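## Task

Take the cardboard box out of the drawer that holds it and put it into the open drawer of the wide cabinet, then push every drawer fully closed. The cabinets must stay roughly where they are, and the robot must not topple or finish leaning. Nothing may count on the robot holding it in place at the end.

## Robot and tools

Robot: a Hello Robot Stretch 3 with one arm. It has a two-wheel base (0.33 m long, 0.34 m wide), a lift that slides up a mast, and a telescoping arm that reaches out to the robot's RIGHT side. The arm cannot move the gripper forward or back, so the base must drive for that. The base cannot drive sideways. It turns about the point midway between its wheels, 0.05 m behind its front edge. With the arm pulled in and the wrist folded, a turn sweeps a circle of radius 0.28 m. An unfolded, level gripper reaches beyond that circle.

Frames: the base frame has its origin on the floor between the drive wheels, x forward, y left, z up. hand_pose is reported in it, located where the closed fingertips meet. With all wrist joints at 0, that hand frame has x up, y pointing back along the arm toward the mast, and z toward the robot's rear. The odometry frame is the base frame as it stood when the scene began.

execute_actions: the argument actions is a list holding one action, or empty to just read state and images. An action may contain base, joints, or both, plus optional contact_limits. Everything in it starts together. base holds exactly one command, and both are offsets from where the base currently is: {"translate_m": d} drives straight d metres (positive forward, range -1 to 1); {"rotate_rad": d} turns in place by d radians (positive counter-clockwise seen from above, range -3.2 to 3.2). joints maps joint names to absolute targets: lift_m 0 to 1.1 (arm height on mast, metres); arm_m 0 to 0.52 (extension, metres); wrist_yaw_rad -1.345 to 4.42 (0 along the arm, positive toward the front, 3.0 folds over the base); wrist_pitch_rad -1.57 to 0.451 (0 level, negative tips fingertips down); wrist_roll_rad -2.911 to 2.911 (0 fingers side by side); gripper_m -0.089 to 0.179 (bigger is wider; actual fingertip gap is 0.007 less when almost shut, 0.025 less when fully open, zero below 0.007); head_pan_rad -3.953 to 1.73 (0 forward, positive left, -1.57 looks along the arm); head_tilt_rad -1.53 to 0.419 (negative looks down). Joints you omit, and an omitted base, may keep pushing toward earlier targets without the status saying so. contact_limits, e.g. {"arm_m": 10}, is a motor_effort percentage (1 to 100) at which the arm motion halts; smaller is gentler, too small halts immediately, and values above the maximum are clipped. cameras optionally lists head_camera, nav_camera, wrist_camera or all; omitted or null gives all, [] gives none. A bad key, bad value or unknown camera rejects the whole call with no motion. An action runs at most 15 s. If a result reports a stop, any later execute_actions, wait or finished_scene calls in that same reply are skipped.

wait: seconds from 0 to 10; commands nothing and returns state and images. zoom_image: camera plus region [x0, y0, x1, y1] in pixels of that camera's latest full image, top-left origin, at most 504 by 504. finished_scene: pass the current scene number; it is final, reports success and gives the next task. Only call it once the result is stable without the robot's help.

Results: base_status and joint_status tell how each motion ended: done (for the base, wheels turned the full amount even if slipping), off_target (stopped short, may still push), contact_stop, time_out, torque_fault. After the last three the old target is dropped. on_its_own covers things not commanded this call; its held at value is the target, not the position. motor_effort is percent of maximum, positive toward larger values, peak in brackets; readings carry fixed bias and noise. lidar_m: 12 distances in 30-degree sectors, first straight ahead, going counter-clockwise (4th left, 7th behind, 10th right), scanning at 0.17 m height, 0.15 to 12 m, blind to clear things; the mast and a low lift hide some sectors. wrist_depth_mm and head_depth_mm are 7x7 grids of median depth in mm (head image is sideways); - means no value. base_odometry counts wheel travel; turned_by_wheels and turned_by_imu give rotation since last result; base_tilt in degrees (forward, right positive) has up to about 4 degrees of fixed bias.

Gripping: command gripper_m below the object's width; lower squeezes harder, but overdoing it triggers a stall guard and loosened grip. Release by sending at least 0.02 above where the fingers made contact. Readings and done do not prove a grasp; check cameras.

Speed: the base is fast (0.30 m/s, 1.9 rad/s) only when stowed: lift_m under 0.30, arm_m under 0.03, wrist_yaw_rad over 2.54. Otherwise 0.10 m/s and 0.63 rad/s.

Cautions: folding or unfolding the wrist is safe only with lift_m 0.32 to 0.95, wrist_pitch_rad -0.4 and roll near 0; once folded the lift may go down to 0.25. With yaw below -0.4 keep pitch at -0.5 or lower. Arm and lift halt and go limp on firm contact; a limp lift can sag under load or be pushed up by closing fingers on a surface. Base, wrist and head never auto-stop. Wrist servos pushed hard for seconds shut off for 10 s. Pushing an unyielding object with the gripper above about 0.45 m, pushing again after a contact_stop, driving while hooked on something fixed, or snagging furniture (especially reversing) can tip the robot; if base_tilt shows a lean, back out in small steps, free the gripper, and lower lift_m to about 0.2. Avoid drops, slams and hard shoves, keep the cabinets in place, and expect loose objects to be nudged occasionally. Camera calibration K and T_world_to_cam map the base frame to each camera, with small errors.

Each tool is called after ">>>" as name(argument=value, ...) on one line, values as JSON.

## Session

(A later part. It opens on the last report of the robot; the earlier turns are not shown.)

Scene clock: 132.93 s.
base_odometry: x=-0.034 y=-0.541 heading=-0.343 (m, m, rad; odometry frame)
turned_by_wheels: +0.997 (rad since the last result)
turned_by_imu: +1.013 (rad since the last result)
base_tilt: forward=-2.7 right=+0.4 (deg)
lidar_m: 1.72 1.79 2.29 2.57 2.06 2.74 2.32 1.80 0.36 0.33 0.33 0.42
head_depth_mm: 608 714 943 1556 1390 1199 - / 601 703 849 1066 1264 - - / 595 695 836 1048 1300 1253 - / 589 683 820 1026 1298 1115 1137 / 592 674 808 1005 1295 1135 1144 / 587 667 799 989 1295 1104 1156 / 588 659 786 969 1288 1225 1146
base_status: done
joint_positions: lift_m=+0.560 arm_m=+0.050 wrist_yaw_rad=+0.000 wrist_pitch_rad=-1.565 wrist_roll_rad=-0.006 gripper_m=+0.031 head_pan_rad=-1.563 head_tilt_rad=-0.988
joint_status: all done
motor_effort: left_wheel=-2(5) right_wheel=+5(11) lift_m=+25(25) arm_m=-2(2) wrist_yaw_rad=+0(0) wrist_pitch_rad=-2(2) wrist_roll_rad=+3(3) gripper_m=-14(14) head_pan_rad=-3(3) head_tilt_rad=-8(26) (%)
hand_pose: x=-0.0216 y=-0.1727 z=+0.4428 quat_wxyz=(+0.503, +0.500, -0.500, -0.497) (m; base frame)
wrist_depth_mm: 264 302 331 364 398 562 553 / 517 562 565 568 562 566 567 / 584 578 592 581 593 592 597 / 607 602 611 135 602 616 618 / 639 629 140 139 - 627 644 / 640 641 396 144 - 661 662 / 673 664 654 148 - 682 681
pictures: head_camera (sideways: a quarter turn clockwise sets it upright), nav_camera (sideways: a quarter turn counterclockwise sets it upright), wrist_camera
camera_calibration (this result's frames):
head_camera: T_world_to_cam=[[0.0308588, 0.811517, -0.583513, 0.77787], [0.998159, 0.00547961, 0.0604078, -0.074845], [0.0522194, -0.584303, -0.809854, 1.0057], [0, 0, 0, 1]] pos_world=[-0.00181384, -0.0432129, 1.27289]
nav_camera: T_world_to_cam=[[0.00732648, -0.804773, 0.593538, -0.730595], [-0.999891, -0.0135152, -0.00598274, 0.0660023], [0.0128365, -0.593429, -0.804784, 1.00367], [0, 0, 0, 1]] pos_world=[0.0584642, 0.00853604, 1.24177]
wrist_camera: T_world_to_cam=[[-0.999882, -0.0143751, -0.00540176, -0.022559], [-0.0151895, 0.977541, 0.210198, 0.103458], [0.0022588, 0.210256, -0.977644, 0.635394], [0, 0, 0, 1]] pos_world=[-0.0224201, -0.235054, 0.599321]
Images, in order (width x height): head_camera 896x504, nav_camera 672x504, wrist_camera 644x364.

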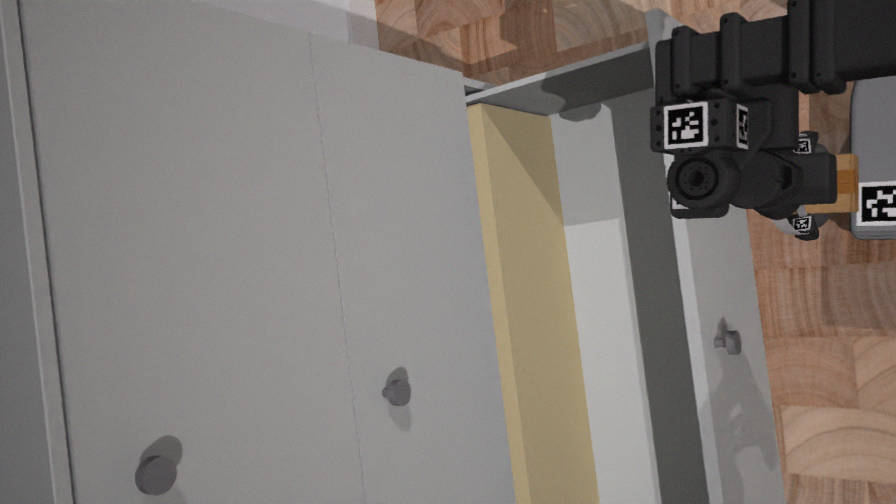

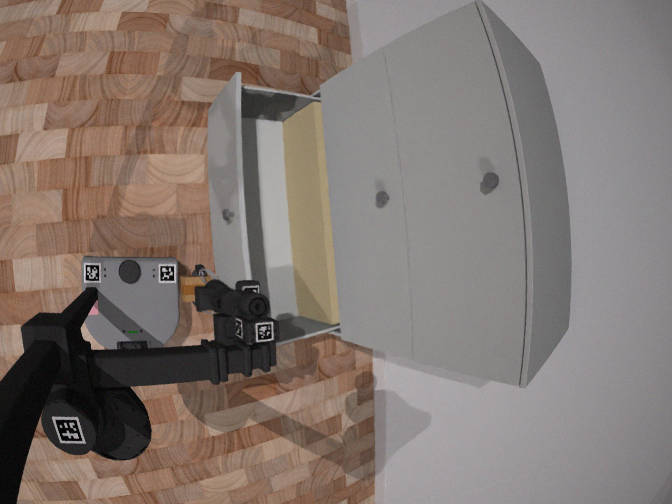

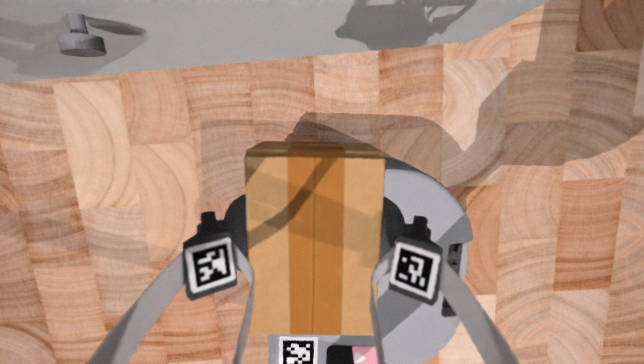

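>>> execute_actions(actions=[{"base":{"rotate_rad":0.09}}], cameras=[])

>>> execute_actions(actions=[{"base":{"translate_m":0.08},"joints":{"arm_m":0.35}}], cameras=["wrist_camera","head_camera"])

Scene clock: 141.20 s.
base_odometry: x=-0.034 y=-0.541 heading=-0.253 (m, m, rad; odometry frame)
turned_by_wheels: +0.090 (rad since the last result)
turned_by_imu: +0.091 (rad since the last result)
base_tilt: forward=-2.7 right=+0.5 (deg)
lidar_m: 1.73 1.83 2.50 2.06 2.08 2.72 2.31 1.64 0.35 0.33 0.34 0.46
head_depth_mm: 590 690 831 1077 1225 994 - / 587 685 825 1032 1282 - - / 589 685 822 1029 1290 1248 - / 585 682 818 1024 1302 1137 1137 / 595 681 819 1021 1305 1126 1139 / 594 679 815 1018 1317 1110 1154 / 594 679 811 1016 1307 1100 1158
base_status: done
joint_positions: lift_m=+0.560 arm_m=+0.050 wrist_yaw_rad=+0.000 wrist_pitch_rad=-1.565 wrist_roll_rad=-0.006 gripper_m=+0.031 head_pan_rad=-1.563 head_tilt_rad=-0.988
joint_status: not commanded
motor_effort: left_wheel=-2(6) right_wheel=+5(9) lift_m=+26(26) arm_m=-2(2) wrist_yaw_rad=+0(1) wrist_pitch_rad=-2(2) wrist_roll_rad=+3(3) gripper_m=-14(14) head_pan_rad=-3(4) head_tilt_rad=-8(8) (%)
hand_pose: x=-0.0216 y=-0.1727 z=+0.4428 quat_wxyz=(+0.503, +0.500, -0.500, -0.497) (m; base frame)
wrist_depth_mm: 353 311 342 342 342 344 551 / 568 573 572 574 575 570 582 / 592 581 589 577 608 599 593 / 606 598 603 134 604 617 604 / 611 635 140 139 - 645 648 / 634 652 392 144 - 661 648 / 660 683 693 148 - 691 689
pictures: none
No camera images: the call's "cameras" was empty. Leave "cameras" out to get every camera's image.

Scene clock: 144.63 s.
base_odometry: x=+0.043 y=-0.561 heading=-0.253 (m, m, rad; odometry frame)
turned_by_wheels: +0.000 (rad since the last result)
turned_by_imu: -0.001 (rad since the last result)
base_tilt: forward=-2.7 right=+0.5 (deg)
lidar_m: 1.65 1.74 2.38 2.08 2.08 2.79 2.39 0.48 0.34 0.33 0.34 0.45
head_depth_mm: 587 686 822 1036 1232 1064 - / 586 684 810 - 1288 1141 1152 / 584 682 796 - 1267 1135 1154 / 586 680 817 1023 1297 1126 1143 / 594 676 814 1019 1311 1115 1146 / 591 675 811 1014 1317 1103 1151 / 591 673 809 1006 1305 1097 1154
base_status: done
joint_positions: lift_m=+0.560 arm_m=+0.350 wrist_yaw_rad=+0.000 wrist_pitch_rad=-1.565 wrist_roll_rad=-0.005 gripper_m=+0.031 head_pan_rad=-1.563 head_tilt_rad=-0.988
joint_status: all done
motor_effort: left_wheel=-3(3) right_wheel=+5(11) lift_m=+26(26) arm_m=+3(4) wrist_yaw_rad=+0(1) wrist_pitch_rad=-2(2) wrist_roll_rad=+3(3) gripper_m=-14(14) head_pan_rad=-3(3) head_tilt_rad=-7(8) (%)
hand_pose: x=-0.0216 y=-0.4722 z=+0.4428 quat_wxyz=(+0.503, +0.500, -0.500, -0.498) (m; base frame)
wrist_depth_mm: 448 436 449 443 442 443 363 / 506 514 512 506 517 512 359 / 523 523 521 525 528 527 365 / 536 542 549 135 550 548 359 / 523 520 140 140 494 477 361 / 353 358 233 145 317 360 338 / 275 273 270 267 273 275 275
pictures: head_camera (sideways: a quarter turn clockwise sets it upright), wrist_camera
camera_calibration (this result's frames):
head_camera: T_world_to_cam=[[0.0308594, 0.811579, -0.583427, 0.777759], [0.998159, 0.00547191, 0.0604076, -0.0748448], [0.052218, -0.584217, -0.809916, 1.00578], [0, 0, 0, 1]] pos_world=[-0.00181392, -0.0432099, 1.27288]
wrist_camera: T_world_to_cam=[[-0.999903, -0.012824, -0.00540831, -0.0261215], [-0.0136744, 0.977563, 0.210198, 0.396271], [0.00259139, 0.210251, -0.977644, 0.69837], [0, 0, 0, 1]] pos_world=[-0.02251, -0.534549, 0.599321]
Images, in order (width x height): head_camera 896x504, wrist_camera 644x364.

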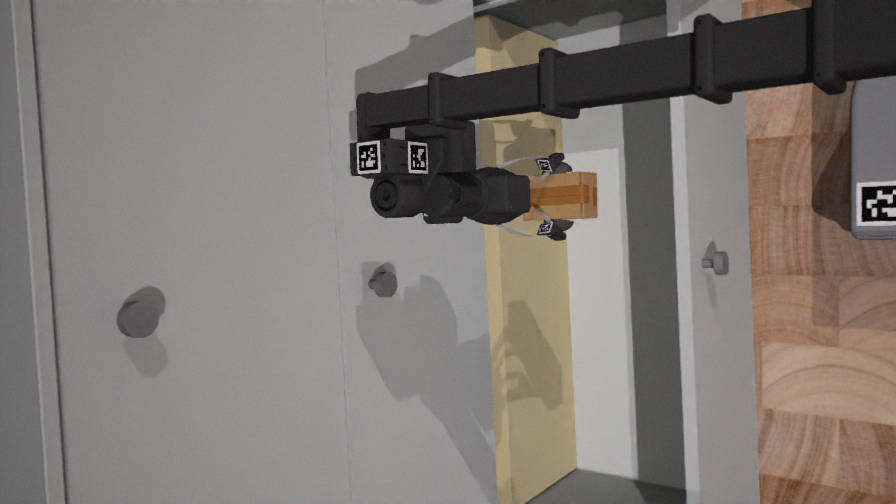

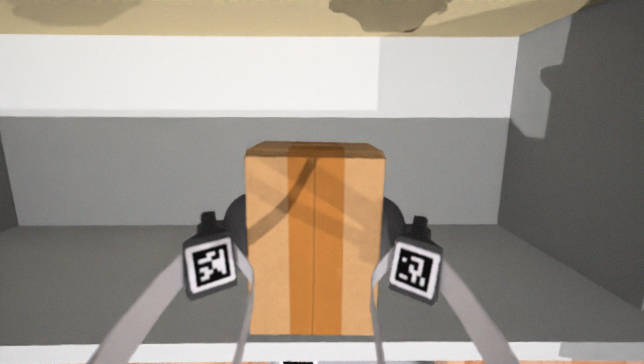

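>>> execute_actions(actions=[{"joints":{"lift_m":0.222}}], cameras=["wrist_camera","head_camera"])

Scene clock: 150.50 s.
base_odometry: x=+0.043 y=-0.561 heading=-0.253 (m, m, rad; odometry frame)
turned_by_wheels: +0.000 (rad since the last result)
turned_by_imu: +0.000 (rad since the last result)
base_tilt: forward=-2.6 right=+0.5 (deg)
lidar_m: 1.65 1.74 2.38 2.08 2.08 2.80 2.39 0.48 0.34 0.33 0.34 0.45
head_depth_mm: 586 686 823 1035 1259 1150 1119 / 585 685 821 1032 1280 1166 1147 / 583 680 819 1026 1273 1135 1158 / 584 681 818 1022 1301 1122 1142 / 595 679 815 1019 1315 1114 1150 / 592 676 810 1014 1311 1109 1154 / 591 674 808 1009 1302 1092 1157
base_status: not commanded
joint_positions: lift_m=+0.222 arm_m=+0.350 wrist_yaw_rad=+0.000 wrist_pitch_rad=-1.565 wrist_roll_rad=-0.005 gripper_m=+0.031 head_pan_rad=-1.563 head_tilt_rad=-0.988
joint_status: all done
motor_effort: left_wheel=-2(2) right_wheel=+5(4) lift_m=+26(27) arm_m=+4(4) wrist_yaw_rad=+0(0) wrist_pitch_rad=-2(2) wrist_roll_rad=+2(2) gripper_m=-14(14) head_pan_rad=-4(4) head_tilt_rad=-8(7) (%)
hand_pose: x=-0.0216 y=-0.4722 z=+0.1047 quat_wxyz=(+0.503, +0.500, -0.500, -0.498) (m; base frame)
wrist_depth_mm: 181 183 182 182 183 184 184 / 186 187 187 188 189 190 189 / 193 193 194 192 194 195 195 / 201 202 199 135 202 202 202 / 208 207 140 139 206 208 208 / 213 213 180 144 218 217 216 / 221 222 222 223 225 224 224
pictures: head_camera (sideways: a quarter turn clockwise sets it upright), wrist_camera
camera_calibration (this result's frames):
head_camera: T_world_to_cam=[[0.0308594, 0.811579, -0.583427, 0.777759], [0.998159, 0.00547192, 0.0604076, -0.0748448], [0.052218, -0.584217, -0.809916, 1.00578], [0, 0, 0, 1]] pos_world=[-0.00181392, -0.0432099, 1.27288]
wrist_camera: T_world_to_cam=[[-0.999903, -0.0128238, -0.00540831, -0.0279496], [-0.0136742, 0.977563, 0.210198, 0.467325], [0.00259143, 0.210251, -0.977644, 0.367919], [0, 0, 0, 1]] pos_world=[-0.02251, -0.534553, 0.261312]
Images, in order (width x height): head_camera 896x504, wrist_camera 644x364.

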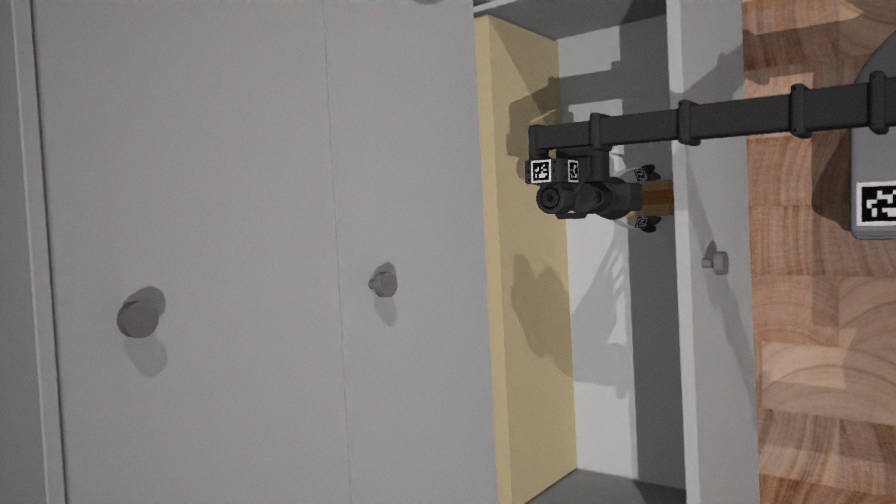

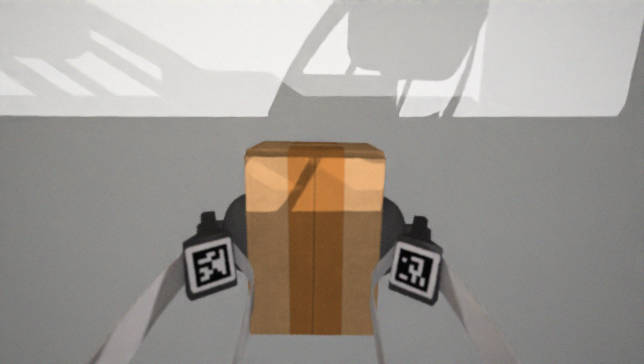

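>>> execute_actions(actions=[{"joints":{"lift_m":0.21}}], cameras=[])

>>> execute_actions(actions=[{"joints":{"gripper_m":0.12}}], cameras=["wrist_camera"])

>>> execute_actions(actions=[{"joints":{"lift_m":0.52,"gripper_m":0.12}}], cameras=["wrist_camera"])

Scene clock: 155.57 s.
base_odometry: x=+0.043 y=-0.561 heading=-0.253 (m, m, rad; odometry frame)
turned_by_wheels: +0.000 (rad since the last result)
turned_by_imu: +0.000 (rad since the last result)
base_tilt: forward=-2.6 right=+0.5 (deg)
lidar_m: 1.65 1.74 2.38 2.07 2.08 2.80 2.39 0.48 0.34 0.33 0.34 0.45
head_depth_mm: 587 687 822 1032 1252 1144 1122 / 585 684 820 1028 1281 1191 1152 / 584 680 819 1025 1266 1134 1158 / 584 679 819 1022 1304 1124 1148 / 594 678 815 1022 1310 1112 1146 / 593 677 811 1016 1311 1105 1151 / 592 675 809 1009 1303 1094 1160
base_status: not commanded
joint_positions: lift_m=+0.210 arm_m=+0.350 wrist_yaw_rad=+0.000 wrist_pitch_rad=-1.565 wrist_roll_rad=-0.005 gripper_m=+0.031 head_pan_rad=-1.563 head_tilt_rad=-0.988
joint_status: all done
motor_effort: left_wheel=-2(2) right_wheel=+4(5) lift_m=+26(26) arm_m=+4(4) wrist_yaw_rad=+0(0) wrist_pitch_rad=-2(2) wrist_roll_rad=+2(2) gripper_m=-14(14) head_pan_rad=-3(5) head_tilt_rad=-7(8) (%)
hand_pose: x=-0.0216 y=-0.4722 z=+0.0927 quat_wxyz=(+0.503, +0.500, -0.500, -0.498) (m; base frame)
wrist_depth_mm: 171 171 172 171 172 172 173 / 175 176 176 176 176 178 179 / 181 182 182 182 182 183 184 / 187 188 186 135 188 191 190 / 192 194 140 139 193 198 197 / 200 202 173 144 205 202 203 / 208 207 209 209 211 212 211
pictures: none
No camera images: the call's "cameras" was empty. Leave "cameras" out to get every camera's image.

Scene clock: 156.97 s.
base_odometry: x=+0.043 y=-0.561 heading=-0.253 (m, m, rad; odometry frame)
turned_by_wheels: +0.000 (rad since the last result)
turned_by_imu: +0.000 (rad since the last result)
base_tilt: forward=-2.6 right=+0.5 (deg)
lidar_m: 1.64 1.74 2.38 2.08 2.08 2.80 2.40 0.48 0.34 0.33 0.34 0.45
head_depth_mm: 588 686 826 1031 1265 1146 1125 / 586 682 818 1032 1285 1191 1149 / 584 681 820 1028 1245 1129 1162 / 586 681 817 1021 1307 1123 1148 / 593 679 814 1018 1308 1113 1149 / 592 677 811 1019 1310 1100 1156 / 592 676 809 1011 1300 1097 1160
base_status: not commanded
joint_positions: lift_m=+0.210 arm_m=+0.350 wrist_yaw_rad=+0.000 wrist_pitch_rad=-1.565 wrist_roll_rad=-0.005 gripper_m=+0.120 head_pan_rad=-1.563 head_tilt_rad=-0.988
joint_status: all done
motor_effort: left_wheel=-2(2) right_wheel=+4(4) lift_m=+26(26) arm_m=+4(3) wrist_yaw_rad=+0(0) wrist_pitch_rad=-2(2) wrist_roll_rad=+3(2) gripper_m=+1(81) head_pan_rad=-3(4) head_tilt_rad=-7(8) (%)
hand_pose: x=-0.0216 y=-0.4722 z=+0.0927 quat_wxyz=(+0.503, +0.500, -0.500, -0.498) (m; base frame)
wrist_depth_mm: 170 171 170 172 172 173 173 / 176 176 176 177 177 178 178 / 180 182 182 181 184 183 183 / 188 188 186 138 190 189 191 / 193 191 194 142 194 197 197 / 199 204 201 147 202 204 204 / 205 209 207 211 211 209 211
pictures: wrist_camera
camera_calibration (this result's frames):
wrist_camera: T_world_to_cam=[[-0.999903, -0.0128234, -0.0054095, -0.0280139], [-0.0136743, 0.977544, 0.210288, 0.469807], [0.00259142, 0.210341, -0.977625, 0.356224], [0, 0, 0, 1]] pos_world=[-0.02251, -0.534545, 0.249308]
Images, in order (width x height): wrist_camera 644x364.

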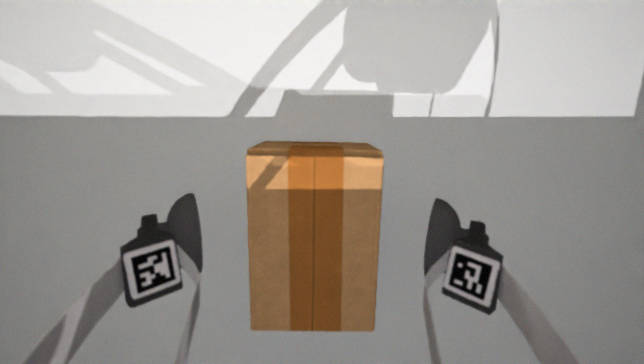

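Scene clock: 160.63 s.
base_odometry: x=+0.043 y=-0.561 heading=-0.253 (m, m, rad; odometry frame)
turned_by_wheels: +0.000 (rad since the last result)
turned_by_imu: +0.000 (rad since the last result)
base_tilt: forward=-2.6 right=+0.4 (deg)
lidar_m: 1.65 1.74 2.38 2.08 2.08 2.80 2.39 0.48 0.34 0.33 0.34 0.45
head_depth_mm: 586 684 823 1032 1245 1067 - / 585 684 823 996 1290 1147 1151 / 583 683 820 - 1293 1132 1155 / 585 680 816 1022 1304 1123 1145 / 593 678 815 1018 1308 1115 1144 / 593 677 810 1012 1305 1101 1147 / 591 675 809 1012 1302 1100 1158
base_status: not commanded
joint_positions: lift_m=+0.520 arm_m=+0.350 wrist_yaw_rad=+0.000 wrist_pitch_rad=-1.565 wrist_roll_rad=-0.005 gripper_m=+0.120 head_pan_rad=-1.563 head_tilt_rad=-0.988
joint_status: all done
motor_effort: left_wheel=-2(2) right_wheel=+5(4) lift_m=+54(56) arm_m=+4(3) wrist_yaw_rad=+0(0) wrist_pitch_rad=-2(2) wrist_roll_rad=+2(2) gripper_m=+0(0) head_pan_rad=-4(3) head_tilt_rad=-8(8) (%)
hand_pose: x=-0.0216 y=-0.4722 z=+0.4019 quat_wxyz=(+0.503, +0.500, -0.500, -0.498) (m; base frame)
wrist_depth_mm: 449 443 446 442 440 445 360 / 464 469 472 474 475 472 364 / 483 491 489 478 482 492 361 / 504 495 502 506 503 504 358 / 497 511 517 514 523 474 360 / 359 318 358 358 354 380 339 / 279 271 272 273 274 273 273
pictures: wrist_camera
camera_calibration (this result's frames):
wrist_camera: T_world_to_cam=[[-0.999903, -0.0128237, -0.0054095, -0.0263418], [-0.0136746, 0.977544, 0.210288, 0.404803], [0.00259136, 0.210341, -0.977625, 0.658442], [0, 0, 0, 1]] pos_world=[-0.02251, -0.534548, 0.558442]
Images, in order (width x height): wrist_camera 644x364.

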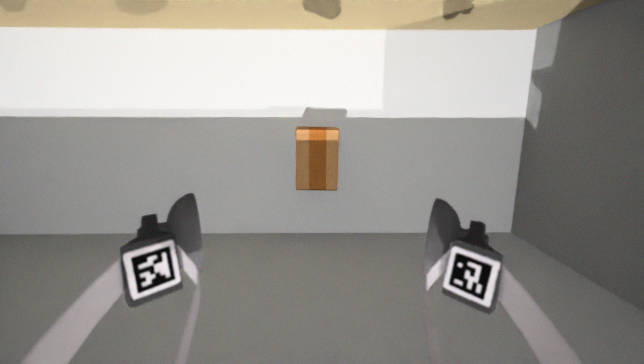

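>>> execute_actions(actions=[{"joints":{"arm_m":0.0,"gripper_m":0.0,"wrist_pitch_rad":-0.9}}], cameras=[])

>>> execute_actions(actions=[{"joints":{"lift_m":0.35}}], cameras=["wrist_camera"])

>>> execute_actions(actions=[{"joints":{"arm_m":0.42},"contact_limits":{"arm_m":12}}])

Scene clock: 171.50 s.
base_odometry: x=+0.043 y=-0.561 heading=-0.253 (m, m, rad; odometry frame)
turned_by_wheels: +0.000 (rad since the last result)
turned_by_imu: +0.000 (rad since the last result)
base_tilt: forward=-2.6 right=+0.4 (deg)
lidar_m: 1.64 1.74 2.38 2.07 2.08 2.80 2.40 0.48 0.34 0.33 0.34 0.45
head_depth_mm: 588 685 825 1031 1256 1061 - / 586 683 820 1028 1289 1058 - / 585 681 819 1026 1291 1183 - / 587 680 815 1023 1303 1124 1149 / 593 676 815 1019 1307 1112 1143 / 593 677 812 1014 1309 1104 1153 / 592 676 810 1010 1298 1092 1156
base_status: not commanded
joint_positions: lift_m=+0.520 arm_m=+0.000 wrist_yaw_rad=+0.000 wrist_pitch_rad=-0.913 wrist_roll_rad=-0.005 gripper_m=+0.000 head_pan_rad=-1.563 head_tilt_rad=-0.988
joint_status: all done
motor_effort: left_wheel=-2(2) right_wheel=+4(4) lift_m=+54(54) arm_m=-2(2) wrist_yaw_rad=+0(0) wrist_pitch_rad=+6(5) wrist_roll_rad=+2(2) gripper_m=-2(79) head_pan_rad=-4(4) head_tilt_rad=-7(8) (%)
hand_pose: x=-0.0216 y=-0.2827 z=+0.4407 quat_wxyz=(+0.636, +0.313, -0.633, -0.311) (m; base frame)
wrist_depth_mm: 481 481 473 476 482 481 885 / 561 570 557 563 575 538 805 / 608 642 644 652 633 543 396 / 584 589 594 562 591 467 340 / 305 309 285 - 322 324 326 / 557 537 553 570 560 577 582 / 534 525 535 546 547 546 547
pictures: none
No camera images: the call's "cameras" was empty. Leave "cameras" out to get every camera's image.

Scene clock: 173.87 s.
base_odometry: x=+0.043 y=-0.561 heading=-0.253 (m, m, rad; odometry frame)
turned_by_wheels: +0.000 (rad since the last result)
turned_by_imu: +0.000 (rad since the last result)
base_tilt: forward=-2.7 right=+0.5 (deg)
lidar_m: 1.65 1.74 2.38 2.08 2.08 2.80 2.39 0.48 0.34 0.33 0.34 0.45
head_depth_mm: 587 687 825 1031 1257 1067 1129 / 586 683 822 1031 1283 1148 - / 584 683 818 1026 1306 1047 - / 587 681 819 1020 1298 1123 1146 / 593 678 812 1018 1312 1113 1143 / 593 678 812 1012 1309 1101 1149 / 592 675 809 1014 1296 1090 1163
base_status: not commanded
joint_positions: lift_m=+0.350 arm_m=+0.000 wrist_yaw_rad=+0.000 wrist_pitch_rad=-0.913 wrist_roll_rad=-0.005 gripper_m=+0.000 head_pan_rad=-1.563 head_tilt_rad=-0.988
joint_status: all done
motor_effort: left_wheel=-2(3) right_wheel=+4(4) lift_m=+25(47) arm_m=-2(2) wrist_yaw_rad=+0(0) wrist_pitch_rad=+6(6) wrist_roll_rad=+2(2) gripper_m=-2(2) head_pan_rad=-4(3) head_tilt_rad=-8(8) (%)
hand_pose: x=-0.0216 y=-0.2828 z=+0.2716 quat_wxyz=(+0.636, +0.313, -0.633, -0.311) (m; base frame)
wrist_depth_mm: 104 104 105 107 108 109 109 / 124 125 125 125 126 127 127 / 147 148 156 156 158 159 160 / 203 194 208 208 211 213 215 / 301 310 312 - 320 324 325 / 406 408 409 405 415 418 428 / 377 379 380 388 391 391 399
pictures: wrist_camera
camera_calibration (this result's frames):
wrist_camera: T_world_to_cam=[[-0.999895, -0.0139761, 0.00373146, -0.0274133], [-0.0142354, 0.904831, -0.425533, 0.399159], [0.00257097, -0.425542, -0.904935, 0.29171], [0, 0, 0, 1]] pos_world=[-0.0224782, -0.23742, 0.433937]
Images, in order (width x height): wrist_camera 644x364.

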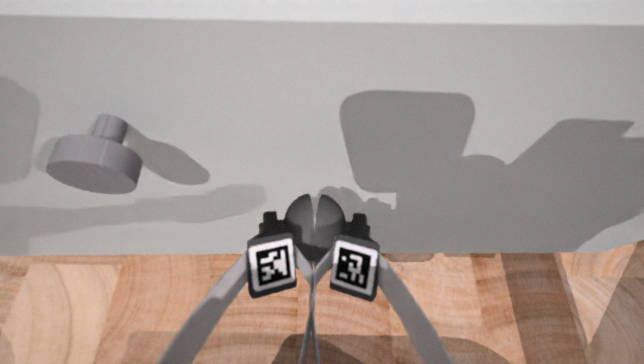

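Scene clock: 175.83 s.
base_odometry: x=+0.043 y=-0.561 heading=-0.253 (m, m, rad; odometry frame)
turned_by_wheels: +0.000 (rad since the last result)
turned_by_imu: +0.000 (rad since the last result)
base_tilt: forward=-2.6 right=+0.4 (deg)
lidar_m: 1.65 1.74 2.38 2.08 2.08 2.80 2.39 0.51 0.37 0.35 0.36 0.48
head_depth_mm: 588 685 823 1037 1274 1143 1130 / 586 685 823 1032 1305 1092 - / 584 682 821 1023 1323 1013 - / 585 681 817 1025 1313 1119 1144 / 592 678 812 1019 1308 1107 1138 / 594 678 813 1018 1316 1093 1152 / 592 675 812 1010 1307 1177 1159
base_status: not commanded
joint_positions: lift_m=+0.350 arm_m=+0.036 wrist_yaw_rad=+0.000 wrist_pitch_rad=-0.914 wrist_roll_rad=-0.005 gripper_m=+0.000 head_pan_rad=-1.563 head_tilt_rad=-0.989
joint_status: arm_m contact_stop (moved +0.036 of +0.420)
on_its_own: arm_m is slack since a contact_stop, until your next command for it (your +0.420 is given up)
motor_effort: left_wheel=-1(2) right_wheel=+3(6) lift_m=+26(27) arm_m=+1(15) wrist_yaw_rad=-1(1) wrist_pitch_rad=+6(20) wrist_roll_rad=+3(2) gripper_m=-1(2) head_pan_rad=-4(4) head_tilt_rad=-7(7) (%)
contact_limits: arm_m 12 (drawing in: default 23, maximum 38; extending or still: default 33, maximum 54)
hand_pose: x=-0.0215 y=-0.3186 z=+0.2715 quat_wxyz=(+0.636, +0.313, -0.632, -0.311) (m; base frame)
wrist_depth_mm: 100 99 100 102 103 104 105 / 104 104 104 105 105 106 106 / 129 130 130 131 132 133 133 / 121 162 173 174 177 178 180 / 255 259 262 - 266 270 275 / 395 406 400 406 412 414 421 / 379 385 382 387 391 389 396
pictures: head_camera (sideways: a quarter turn clockwise sets it upright), nav_camera (sideways: a quarter turn counterclockwise sets it upright), wrist_camera
camera_calibration (this result's frames):
head_camera: T_world_to_cam=[[0.0308559, 0.812033, -0.582795, 0.776936], [0.998159, 0.005425, 0.0604061, -0.0748428], [0.0522134, -0.583587, -0.810371, 1.00637], [0, 0, 0, 1]] pos_world=[-0.00181408, -0.0431873, 1.27285]
nav_camera: T_world_to_cam=[[0.00732936, -0.805297, 0.592826, -0.729668], [-0.999891, -0.0135087, -0.00598821, 0.0660094], [0.0128306, -0.592717, -0.805308, 1.00435], [0, 0, 0, 1]] pos_world=[0.0584638, 0.00858914, 1.24177]
wrist_camera: T_world_to_cam=[[-0.999887, -0.0145497, 0.0037201, -0.0280151], [-0.0147518, 0.90516, -0.424816, 0.431451], [0.00281367, -0.424823, -0.905272, 0.276653], [0, 0, 0, 1]] pos_world=[-0.0224256, -0.273411, 0.433838]
Images, in order (width x height): head_camera 896x504, nav_camera 672x504, wrist_camera 644x364.

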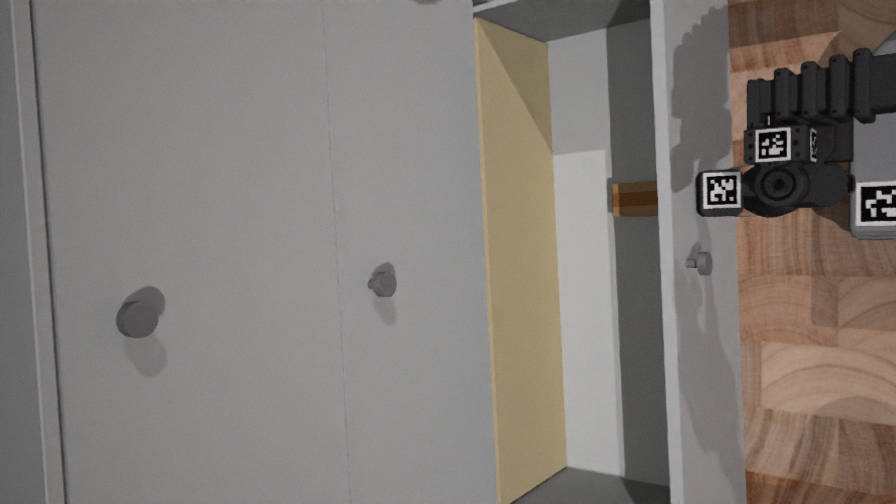

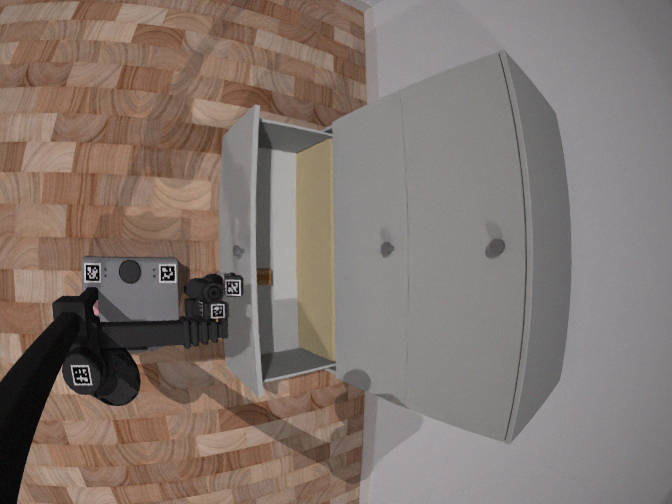

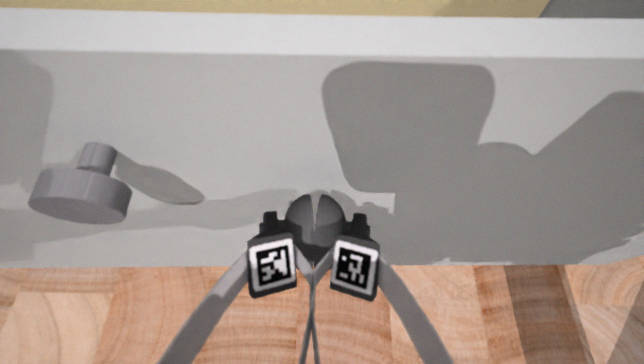

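>>> execute_actions(actions=[{"joints":{"arm_m":0.365},"contact_limits":{"arm_m":20}}])

Scene clock: 182.40 s.
base_odometry: x=+0.043 y=-0.561 heading=-0.253 (m, m, rad; odometry frame)
turned_by_wheels: +0.000 (rad since the last result)
turned_by_imu: -0.001 (rad since the last result)
base_tilt: forward=-2.9 right=+0.1 (deg)
lidar_m: 1.65 1.74 2.38 2.07 2.08 2.80 2.39 1.64 0.68 0.65 0.66 1.63
head_depth_mm: 592 692 830 1035 1328 1245 1133 / 592 690 827 1019 1329 1258 - / 591 690 825 994 1371 1257 1160 / 596 687 822 1028 1349 1262 1145 / 600 685 816 1026 1362 1271 1151 / 600 683 821 1019 1346 1281 1150 / 600 682 815 1017 1347 1290 1162
base_status: not commanded
joint_positions: lift_m=+0.350 arm_m=+0.363 wrist_yaw_rad=+0.006 wrist_pitch_rad=-0.986 wrist_roll_rad=-0.005 gripper_m=+0.000 head_pan_rad=-1.563 head_tilt_rad=-0.989
joint_status: all done
on_its_own: arm_m is at rest, and its effort (+18) is outside its rest range (-14 to +14); wrist_pitch_rad is at rest, and its effort (+39) is outside its rest range (-20 to +32)
motor_effort: left_wheel=-1(2) right_wheel=+1(6) lift_m=+26(27) arm_m=+18(18) wrist_yaw_rad=-5(11) wrist_pitch_rad=+39(39) wrist_roll_rad=+2(3) gripper_m=-4(4) head_pan_rad=-4(4) head_tilt_rad=-7(7) (%)
contact_limits: arm_m 20 (drawing in: default 23, maximum 38; extending or still: default 33, maximum 54)
hand_pose: x=-0.0209 y=-0.6297 z=+0.2621 quat_wxyz=(+0.626, +0.338, -0.620, -0.332) (m; base frame)
wrist_depth_mm: - 66 66 66 66 66 67 / - 83 83 84 85 82 81 / 104 104 105 104 105 105 105 / 126 146 146 147 148 148 147 / 128 245 246 - 249 249 249 / 406 401 406 403 410 416 406 / 383 380 379 384 384 392 393
pictures: head_camera (sideways: a quarter turn clockwise sets it upright), nav_camera (sideways: a quarter turn counterclockwise sets it upright), wrist_camera
camera_calibration (this result's frames):
head_camera: T_world_to_cam=[[0.0308546, 0.812035, -0.582793, 0.776932], [0.998159, 0.00542645, 0.0604061, -0.0748428], [0.0522144, -0.583583, -0.810373, 1.00637], [0, 0, 0, 1]] pos_world=[-0.00181401, -0.0431872, 1.27285]
nav_camera: T_world_to_cam=[[0.00733072, -0.805299, 0.592823, -0.729664], [-0.999891, -0.0135104, -0.00598823, 0.0660095], [0.0128316, -0.592714, -0.805311, 1.00436], [0, 0, 0, 1]] pos_world=[0.0584638, 0.00858944, 1.24177]
wrist_camera: T_world_to_cam=[[-0.99979, -0.0203059, 0.00269334, -0.0351984], [-0.0199235, 0.933458, -0.358133, 0.709297], [0.0047581, -0.358112, -0.933667, 0.185493], [0, 0, 0, 1]] pos_world=[-0.0219419, -0.596387, 0.427306]
Images, in order (width x height): head_camera 896x504, nav_camera 672x504, wrist_camera 644x364.

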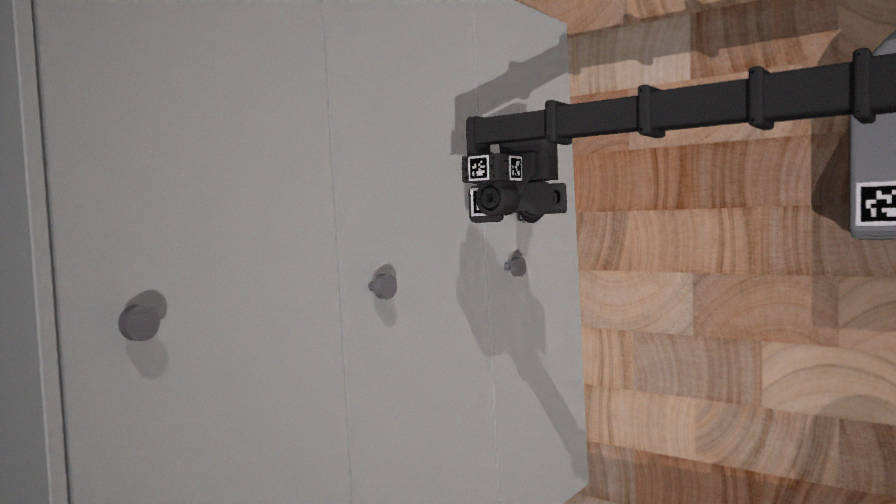

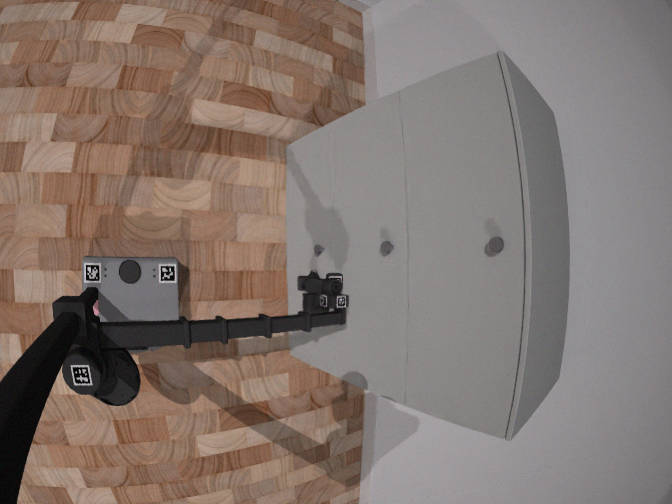

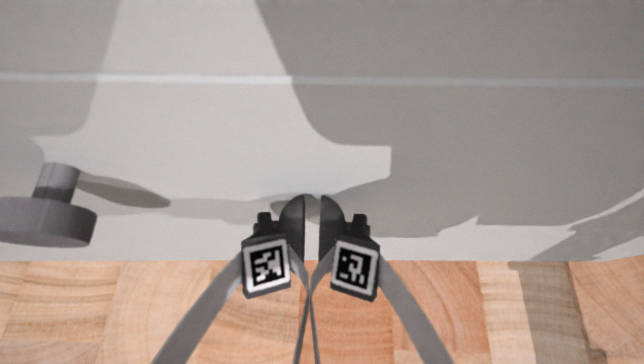

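>>> execute_actions(actions=[{"joints":{"arm_m":0.0,"wrist_pitch_rad":-0.4}}], cameras=[])

>>> execute_actions(actions=[{"base":{"rotate_rad":-1.038},"joints":{"wrist_yaw_rad":3.0}}], cameras=[])

>>> execute_actions(actions=[{"base":{"translate_m":-1.0},"joints":{"lift_m":0.28}}], cameras=[])

>>> execute_actions(actions=[{"base":{"translate_m":-0.455}}], cameras=[])

>>> execute_actions(actions=[{"base":{"rotate_rad":-2.11},"joints":{"head_tilt_rad":-0.9}}], cameras=["head_camera"])

>>> execute_actions(actions=[{"joints":{"lift_m":0.56}}], cameras=[])

>>> execute_actions(actions=[{"joints":{"wrist_yaw_rad":0.0}}], cameras=["wrist_camera","head_camera"])

Scene clock: 196.40 s.
base_odometry: x=+0.043 y=-0.561 heading=-0.253 (m, m, rad; odometry frame)
turned_by_wheels: +0.000 (rad since the last result)
turned_by_imu: -0.003 (rad since the last result)
base_tilt: forward=-2.6 right=+0.4 (deg)
lidar_m: 1.65 1.74 2.37 2.08 2.08 2.80 2.39 1.64 0.68 0.65 0.66 1.63
head_depth_mm: 588 689 829 1036 1326 1242 1126 / 587 685 822 1036 1327 1246 - / 585 683 819 1027 1342 1269 - / 585 681 817 1020 1346 1259 1148 / 592 678 816 1020 1357 1266 1142 / 593 677 812 1016 1347 1272 1150 / 592 674 809 1009 1348 1285 1155
base_status: not commanded
joint_positions: lift_m=+0.350 arm_m=+0.000 wrist_yaw_rad=+0.000 wrist_pitch_rad=-0.420 wrist_roll_rad=-0.005 gripper_m=+0.000 head_pan_rad=-1.564 head_tilt_rad=-0.989
joint_status: all done
motor_effort: left_wheel=-1(2) right_wheel=+3(7) lift_m=+40(41) arm_m=-2(21) wrist_yaw_rad=+0(9) wrist_pitch_rad=+9(100) wrist_roll_rad=+3(2) gripper_m=-2(5) head_pan_rad=-4(5) head_tilt_rad=-8(7) (%)
hand_pose: x=-0.0214 y=-0.3694 z=+0.3622 quat_wxyz=(+0.694, +0.148, -0.689, -0.147) (m; base frame)
wrist_depth_mm: 352 351 359 362 361 360 377 / 380 387 388 391 398 395 891 / 421 423 430 438 439 443 - / 476 481 481 493 490 491 880 / 537 540 540 - 554 614 701 / 548 556 551 539 572 585 585 / 474 476 496 487 494 498 499
pictures: none
No camera images: the call's "cameras" was empty. Leave "cameras" out to get every camera's image.

Scene clock: 199.00 s.
base_odometry: x=+0.043 y=-0.561 heading=-1.291 (m, m, rad; odometry frame)
turned_by_wheels: -1.038 (rad since the last result)
turned_by_imu: -1.056 (rad since the last result)
base_tilt: forward=-2.6 right=+0.4 (deg)
lidar_m: 0.67 1.63 1.65 1.74 2.38 2.08 2.08 2.80 2.39 1.63 0.68 0.65
head_depth_mm: 2440 2170 1827 1577 1386 1242 1126 / 2703 2186 1845 1586 1395 1247 - / 2473 2225 1860 1608 1403 1259 - / 2095 2167 1874 1608 1417 1261 1126 / 1795 2016 1885 1626 1418 1273 1146 / 1568 1744 1834 1632 1417 1276 1147 / 1398 1528 1687 1619 1186 1269 1160
base_status: done
joint_positions: lift_m=+0.350 arm_m=+0.000 wrist_yaw_rad=+2.998 wrist_pitch_rad=-0.420 wrist_roll_rad=-0.005 gripper_m=+0.000 head_pan_rad=-1.564 head_tilt_rad=-0.989
joint_status: all done
motor_effort: left_wheel=+3(6) right_wheel=-6(10) lift_m=+41(40) arm_m=-2(2) wrist_yaw_rad=+1(2) wrist_pitch_rad=+9(9) wrist_roll_rad=+2(2) gripper_m=-2(2) head_pan_rad=-4(5) head_tilt_rad=-7(7) (%)
hand_pose: x=+0.0108 y=+0.0767 z=+0.3622 quat_wxyz=(+0.197, +0.698, +0.098, +0.681) (m; base frame)
wrist_depth_mm: - - - - - - - / - - - - - - - / 967 - - - - - - / 788 793 839 816 815 875 864 / 638 650 679 - 679 686 682 / 539 544 - 542 572 586 587 / 482 508 - 490 491 498 508
pictures: none
No camera images: the call's "cameras" was empty. Leave "cameras" out to get every camera's image.

Scene clock: 204.33 s.
base_odometry: x=-0.234 y=+0.400 heading=-1.291 (m, m, rad; odometry frame)
turned_by_wheels: +0.000 (rad since the last result)
turned_by_imu: +0.001 (rad since the last result)
base_tilt: forward=-2.6 right=+0.5 (deg)
lidar_m: 1.58 2.26 2.18 2.26 1.80 1.14 1.18 2.48 2.14 2.20 2.08 1.53
head_depth_mm: 2472 2178 1832 1573 1385 1234 1127 / 2537 2184 1837 1591 1400 1248 1161 / 2470 2196 1864 1604 1402 1255 1180 / 2144 2232 1887 1616 1411 1263 1149 / 2285 2269 1903 1618 1420 1270 1146 / 2682 2275 1919 1633 1435 1274 1152 / 2473 2309 1915 1656 1442 1284 1155
base_status: done
joint_positions: lift_m=+0.280 arm_m=+0.000 wrist_yaw_rad=+2.999 wrist_pitch_rad=-0.419 wrist_roll_rad=-0.005 gripper_m=+0.000 head_pan_rad=-1.564 head_tilt_rad=-0.989
joint_status: all done
motor_effort: left_wheel=+3(6) right_wheel=-5(15) lift_m=+25(34) arm_m=-2(2) wrist_yaw_rad=+1(1) wrist_pitch_rad=+9(9) wrist_roll_rad=+2(2) gripper_m=-2(2) head_pan_rad=-5(3) head_tilt_rad=-8(7) (%)
hand_pose: x=+0.0106 y=+0.0768 z=+0.2929 quat_wxyz=(+0.196, +0.698, +0.098, +0.681) (m; base frame)
wrist_depth_mm: - - - - - - - / - - - - - - - / 848 860 877 916 934 935 974 / 656 666 682 724 703 732 749 / 550 561 592 - 580 587 600 / 473 499 - - 483 499 505 / - - - - 418 430 432
pictures: none
No camera images: the call's "cameras" was empty. Leave "cameras" out to get every camera's image.

Scene clock: 207.47 s.
base_odometry: x=-0.359 y=+0.838 heading=-1.290 (m, m, rad; odometry frame)
turned_by_wheels: +0.000 (rad since the last result)
turned_by_imu: +0.000 (rad since the last result)
base_tilt: forward=-2.7 right=+0.5 (deg)
lidar_m: 1.98 2.49 2.41 1.91 0.77 0.74 1.40 1.91 1.93 2.25 2.33 1.96
head_depth_mm: 2280 2153 1842 1581 1386 1242 1120 / 2409 2192 1856 1590 1398 1250 1163 / 2504 2209 1860 1599 1402 1253 1173 / 2597 2233 1884 1615 1409 1258 1148 / 2408 2271 1904 1627 1422 1272 1139 / 2157 2267 1908 1636 1440 1272 1151 / 2290 2285 1914 1645 1443 1284 1157
base_status: done
joint_positions: lift_m=+0.280 arm_m=+0.000 wrist_yaw_rad=+2.999 wrist_pitch_rad=-0.419 wrist_roll_rad=-0.005 gripper_m=+0.000 head_pan_rad=-1.564 head_tilt_rad=-0.989
joint_status: not commanded
motor_effort: left_wheel=+3(6) right_wheel=-5(15) lift_m=+25(25) arm_m=-2(2) wrist_yaw_rad=+0(1) wrist_pitch_rad=+9(9) wrist_roll_rad=+2(3) gripper_m=-2(2) head_pan_rad=-3(3) head_tilt_rad=-7(7) (%)
hand_pose: x=+0.0106 y=+0.0768 z=+0.2929 quat_wxyz=(+0.196, +0.698, +0.098, +0.681) (m; base frame)
wrist_depth_mm: - - - - - - - / - - - - - - - / 846 845 893 873 952 959 972 / 667 684 690 702 738 732 739 / 551 555 590 - 585 592 603 / 468 489 - - 489 509 498 / - - - - 418 426 434
pictures: none
No camera images: the call's "cameras" was empty. Leave "cameras" out to get every camera's image.

Scene clock: 209.90 s.
base_odometry: x=-0.359 y=+0.838 heading=+2.883 (m, m, rad; odometry frame)
turned_by_wheels: -2.110 (rad since the last result)
turned_by_imu: -2.143 (rad since the last result)
base_tilt: forward=-2.6 right=+0.4 (deg)
lidar_m: 1.93 2.24 2.28 1.96 1.98 2.51 2.41 1.95 0.78 0.74 0.76 1.88
head_depth_mm: 1225 1410 1663 1693 1462 1245 1139 / 1225 1353 1004 1091 1014 1217 1163 / 1228 1264 1015 1116 1023 889 1156 / 1228 1281 1026 1123 1029 884 1164 / 1226 1320 1036 1077 1053 956 1168 / 1224 1401 1646 1760 1512 1319 1176 / 1223 1402 1639 1766 1513 1327 1177
base_status: done
joint_positions: lift_m=+0.280 arm_m=+0.000 wrist_yaw_rad=+2.999 wrist_pitch_rad=-0.419 wrist_roll_rad=-0.005 gripper_m=+0.000 head_pan_rad=-1.564 head_tilt_rad=-0.902
joint_status: all done
motor_effort: left_wheel=+2(9) right_wheel=-5(12) lift_m=+25(25) arm_m=-2(2) wrist_yaw_rad=+1(1) wrist_pitch_rad=+9(9) wrist_roll_rad=+2(3) gripper_m=-2(2) head_pan_rad=-3(2) head_tilt_rad=+1(16) (%)
hand_pose: x=+0.0106 y=+0.0768 z=+0.2929 quat_wxyz=(+0.196, +0.698, +0.098, +0.681) (m; base frame)
wrist_depth_mm: - - - - - - - / - - - - - - - / 863 870 886 878 931 949 959 / 682 690 703 716 728 722 724 / 547 561 584 - 576 581 603 / 458 485 - - 489 493 502 / - - - - 420 429 437
pictures: head_camera (sideways: a quarter turn clockwise sets it upright)
camera_calibration (this result's frames):
head_camera: T_world_to_cam=[[0.0313711, 0.758646, -0.650747, 0.865468], [0.998123, 0.0104871, 0.0603433, -0.0747675], [0.0526036, -0.651419, -0.756893, 0.936834], [0, 0, 0, 1]] pos_world=[-0.00180437, -0.0455287, 1.27679]
Images, in order (width x height): head_camera 896x504.

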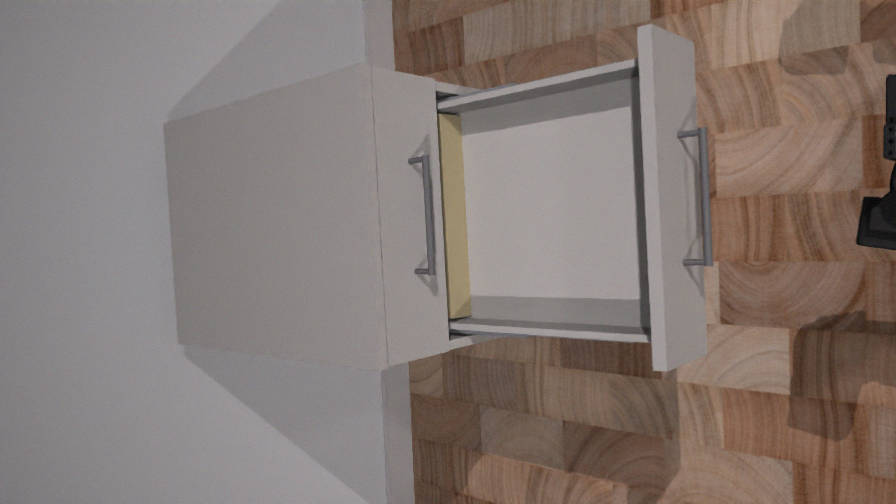

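Scene clock: 213.27 s.
base_odometry: x=-0.359 y=+0.838 heading=+2.883 (m, m, rad; odometry frame)
turned_by_wheels: +0.000 (rad since the last result)
turned_by_imu: +0.000 (rad since the last result)
base_tilt: forward=-2.7 right=+0.4 (deg)
lidar_m: 1.93 2.25 2.28 1.96 1.97 2.51 2.41 1.95 0.78 0.74 0.76 1.87
head_depth_mm: 1227 1415 1657 1691 1458 1241 1182 / 1225 1351 1006 1094 1017 1221 1199 / 1226 1264 1018 1115 1021 887 1193 / 1224 1281 1024 1121 1032 886 1200 / 1223 1320 1036 1081 1055 961 1163 / 1224 1399 1641 1767 1511 1316 1174 / 1217 1410 1640 1777 1523 1328 1179
base_status: not commanded
joint_positions: lift_m=+0.560 arm_m=+0.000 wrist_yaw_rad=+2.999 wrist_pitch_rad=-0.419 wrist_roll_rad=-0.005 gripper_m=+0.000 head_pan_rad=-1.564 head_tilt_rad=-0.902
joint_status: all done
motor_effort: left_wheel=+2(3) right_wheel=-5(5) lift_m=+54(57) arm_m=-2(2) wrist_yaw_rad=+0(1) wrist_pitch_rad=+9(9) wrist_roll_rad=+2(2) gripper_m=-2(2) head_pan_rad=-4(4) head_tilt_rad=+2(2) (%)
hand_pose: x=+0.0106 y=+0.0768 z=+0.5720 quat_wxyz=(+0.196, +0.698, +0.098, +0.681) (m; base frame)
wrist_depth_mm: - - - - - - - / - - - - - - - / - - - - - - - / - - - - - - - / 944 967 976 - 966 978 - / 782 817 - 789 827 801 854 / 684 694 699 693 711 714 725
pictures: none
No camera images: the call's "cameras" was empty. Leave "cameras" out to get every camera's image.

Scene clock: 215.77 s.
base_odometry: x=-0.359 y=+0.838 heading=+2.883 (m, m, rad; odometry frame)
turned_by_wheels: +0.000 (rad since the last result)
turned_by_imu: +0.000 (rad since the last result)
base_tilt: forward=-2.6 right=+0.4 (deg)
lidar_m: 1.93 2.25 2.28 1.95 1.97 2.52 2.41 1.96 0.78 0.74 0.76 1.87
head_depth_mm: 1227 1404 1656 1698 1459 1240 1181 / 1229 1350 1003 1090 1015 1230 1195 / 1225 1259 1014 1118 1023 853 - / 1219 1278 1029 1122 1033 881 1156 / 1227 1318 1034 1078 1054 955 1169 / 1224 1408 1651 1771 1511 1319 1172 / 1221 1391 1649 1780 1534 1327 1180
base_status: not commanded
joint_positions: lift_m=+0.560 arm_m=+0.000 wrist_yaw_rad=+0.002 wrist_pitch_rad=-0.419 wrist_roll_rad=-0.005 gripper_m=+0.000 head_pan_rad=-1.564 head_tilt_rad=-0.902
joint_status: all done
motor_effort: left_wheel=+2(2) right_wheel=-5(5) lift_m=+54(54) arm_m=-2(2) wrist_yaw_rad=-2(3) wrist_pitch_rad=+9(9) wrist_roll_rad=+2(2) gripper_m=-1(2) head_pan_rad=-4(3) head_tilt_rad=+2(2) (%)
hand_pose: x=-0.0211 y=-0.3695 z=+0.5720 quat_wxyz=(+0.694, +0.148, -0.689, -0.146) (m; base frame)
wrist_depth_mm: 979 969 451 444 450 - - / - - 485 489 503 - - / - - 586 591 609 - - / - - 506 521 497 - - / 916 389 412 - 404 978 - / 234 236 243 247 248 249 830 / 631 270 274 272 276 301 726
pictures: head_camera (sideways: a quarter turn clockwise sets it upright), wrist_camera
camera_calibration (this result's frames):
head_camera: T_world_to_cam=[[0.031371, 0.758646, -0.650747, 0.865467], [0.998123, 0.0104872, 0.0603433, -0.0747675], [0.0526037, -0.651418, -0.756893, 0.936834], [0, 0, 0, 1]] pos_world=[-0.00180437, -0.0455287, 1.27679]
wrist_camera: T_world_to_cam=[[-0.999866, -0.0129009, 0.0100344, -0.0324387], [-0.0157399, 0.594701, -0.803793, 0.707214], [0.00440213, -0.803843, -0.594825, 0.209521], [0, 0, 0, 1]] pos_world=[-0.0222253, -0.252577, 0.693408]
Images, in order (width x height): head_camera 896x504, wrist_camera 644x364.

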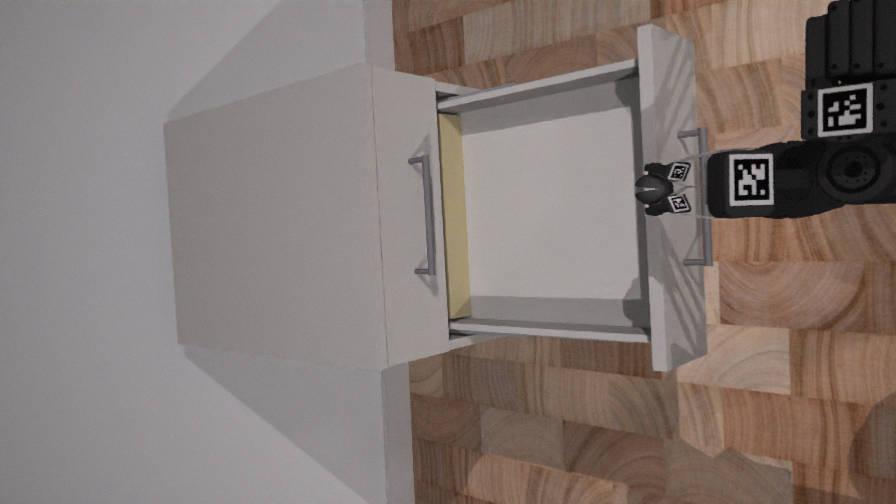

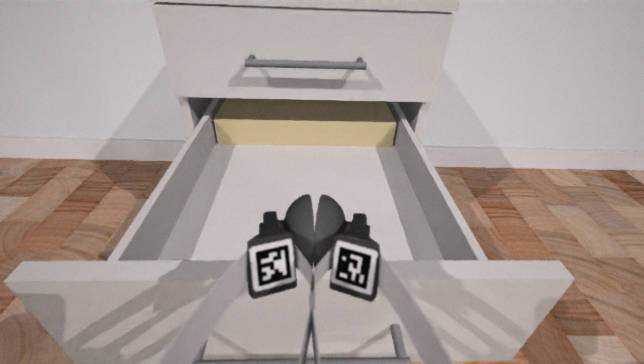

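>>> execute_actions(actions=[{"joints":{"wrist_pitch_rad":-0.7,"lift_m":0.47}}], cameras=["wrist_camera"])

Scene clock: 224.70 s.
base_odometry: x=-0.359 y=+0.838 heading=+2.883 (m, m, rad; odometry frame)
turned_by_wheels: +0.000 (rad since the last result)
turned_by_imu: +0.000 (rad since the last result)
base_tilt: forward=-2.7 right=+0.4 (deg)
lidar_m: 1.93 2.25 2.28 1.95 1.98 2.51 2.41 1.95 0.78 0.74 0.77 1.87
head_depth_mm: 1225 1404 1665 1692 1460 1235 1160 / 1227 1350 1005 1090 1016 1219 1174 / 1221 1263 1014 1114 1026 852 - / 1217 1275 1023 1119 1031 883 1161 / 1219 1320 1035 1081 1056 959 1165 / 1219 1404 1645 1757 1505 1320 1177 / 1226 1400 1648 1782 1516 1333 1177
base_status: not commanded
joint_positions: lift_m=+0.470 arm_m=+0.000 wrist_yaw_rad=+0.002 wrist_pitch_rad=-0.709 wrist_roll_rad=-0.005 gripper_m=+0.000 head_pan_rad=-1.564 head_tilt_rad=-0.902
joint_status: all done
motor_effort: left_wheel=+2(2) right_wheel=-4(5) lift_m=+25(47) arm_m=-2(2) wrist_yaw_rad=-1(2) wrist_pitch_rad=+4(7) wrist_roll_rad=+2(3) gripper_m=-2(2) head_pan_rad=-4(4) head_tilt_rad=+2(2) (%)
hand_pose: x=-0.0213 y=-0.3240 z=+0.4240 quat_wxyz=(+0.665, +0.247, -0.661, -0.245) (m; base frame)
wrist_depth_mm: 156 156 158 158 161 165 166 / 173 174 175 177 177 179 181 / 204 197 204 208 210 211 219 / 681 245 250 254 252 256 747 / 610 618 626 - 642 668 637 / 569 569 560 558 576 588 577 / 510 505 514 523 520 530 537
pictures: wrist_camera
camera_calibration (this result's frames):
wrist_camera: T_world_to_cam=[[-0.99987, -0.0147643, 0.00650123, -0.0296628], [-0.0157122, 0.799882, -0.599952, 0.541199], [0.00365765, -0.599976, -0.800009, 0.311091], [0, 0, 0, 1]] pos_world=[-0.0222934, -0.246686, 0.573762]
Images, in order (width x height): wrist_camera 644x364.

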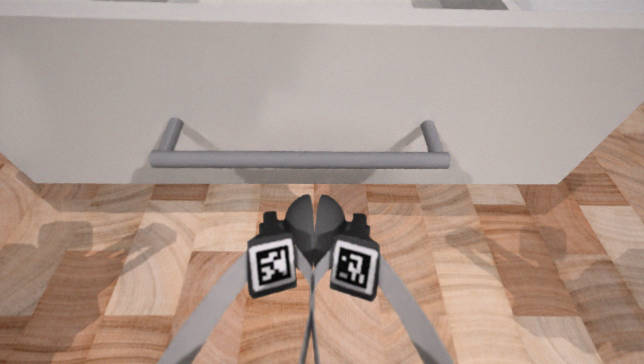

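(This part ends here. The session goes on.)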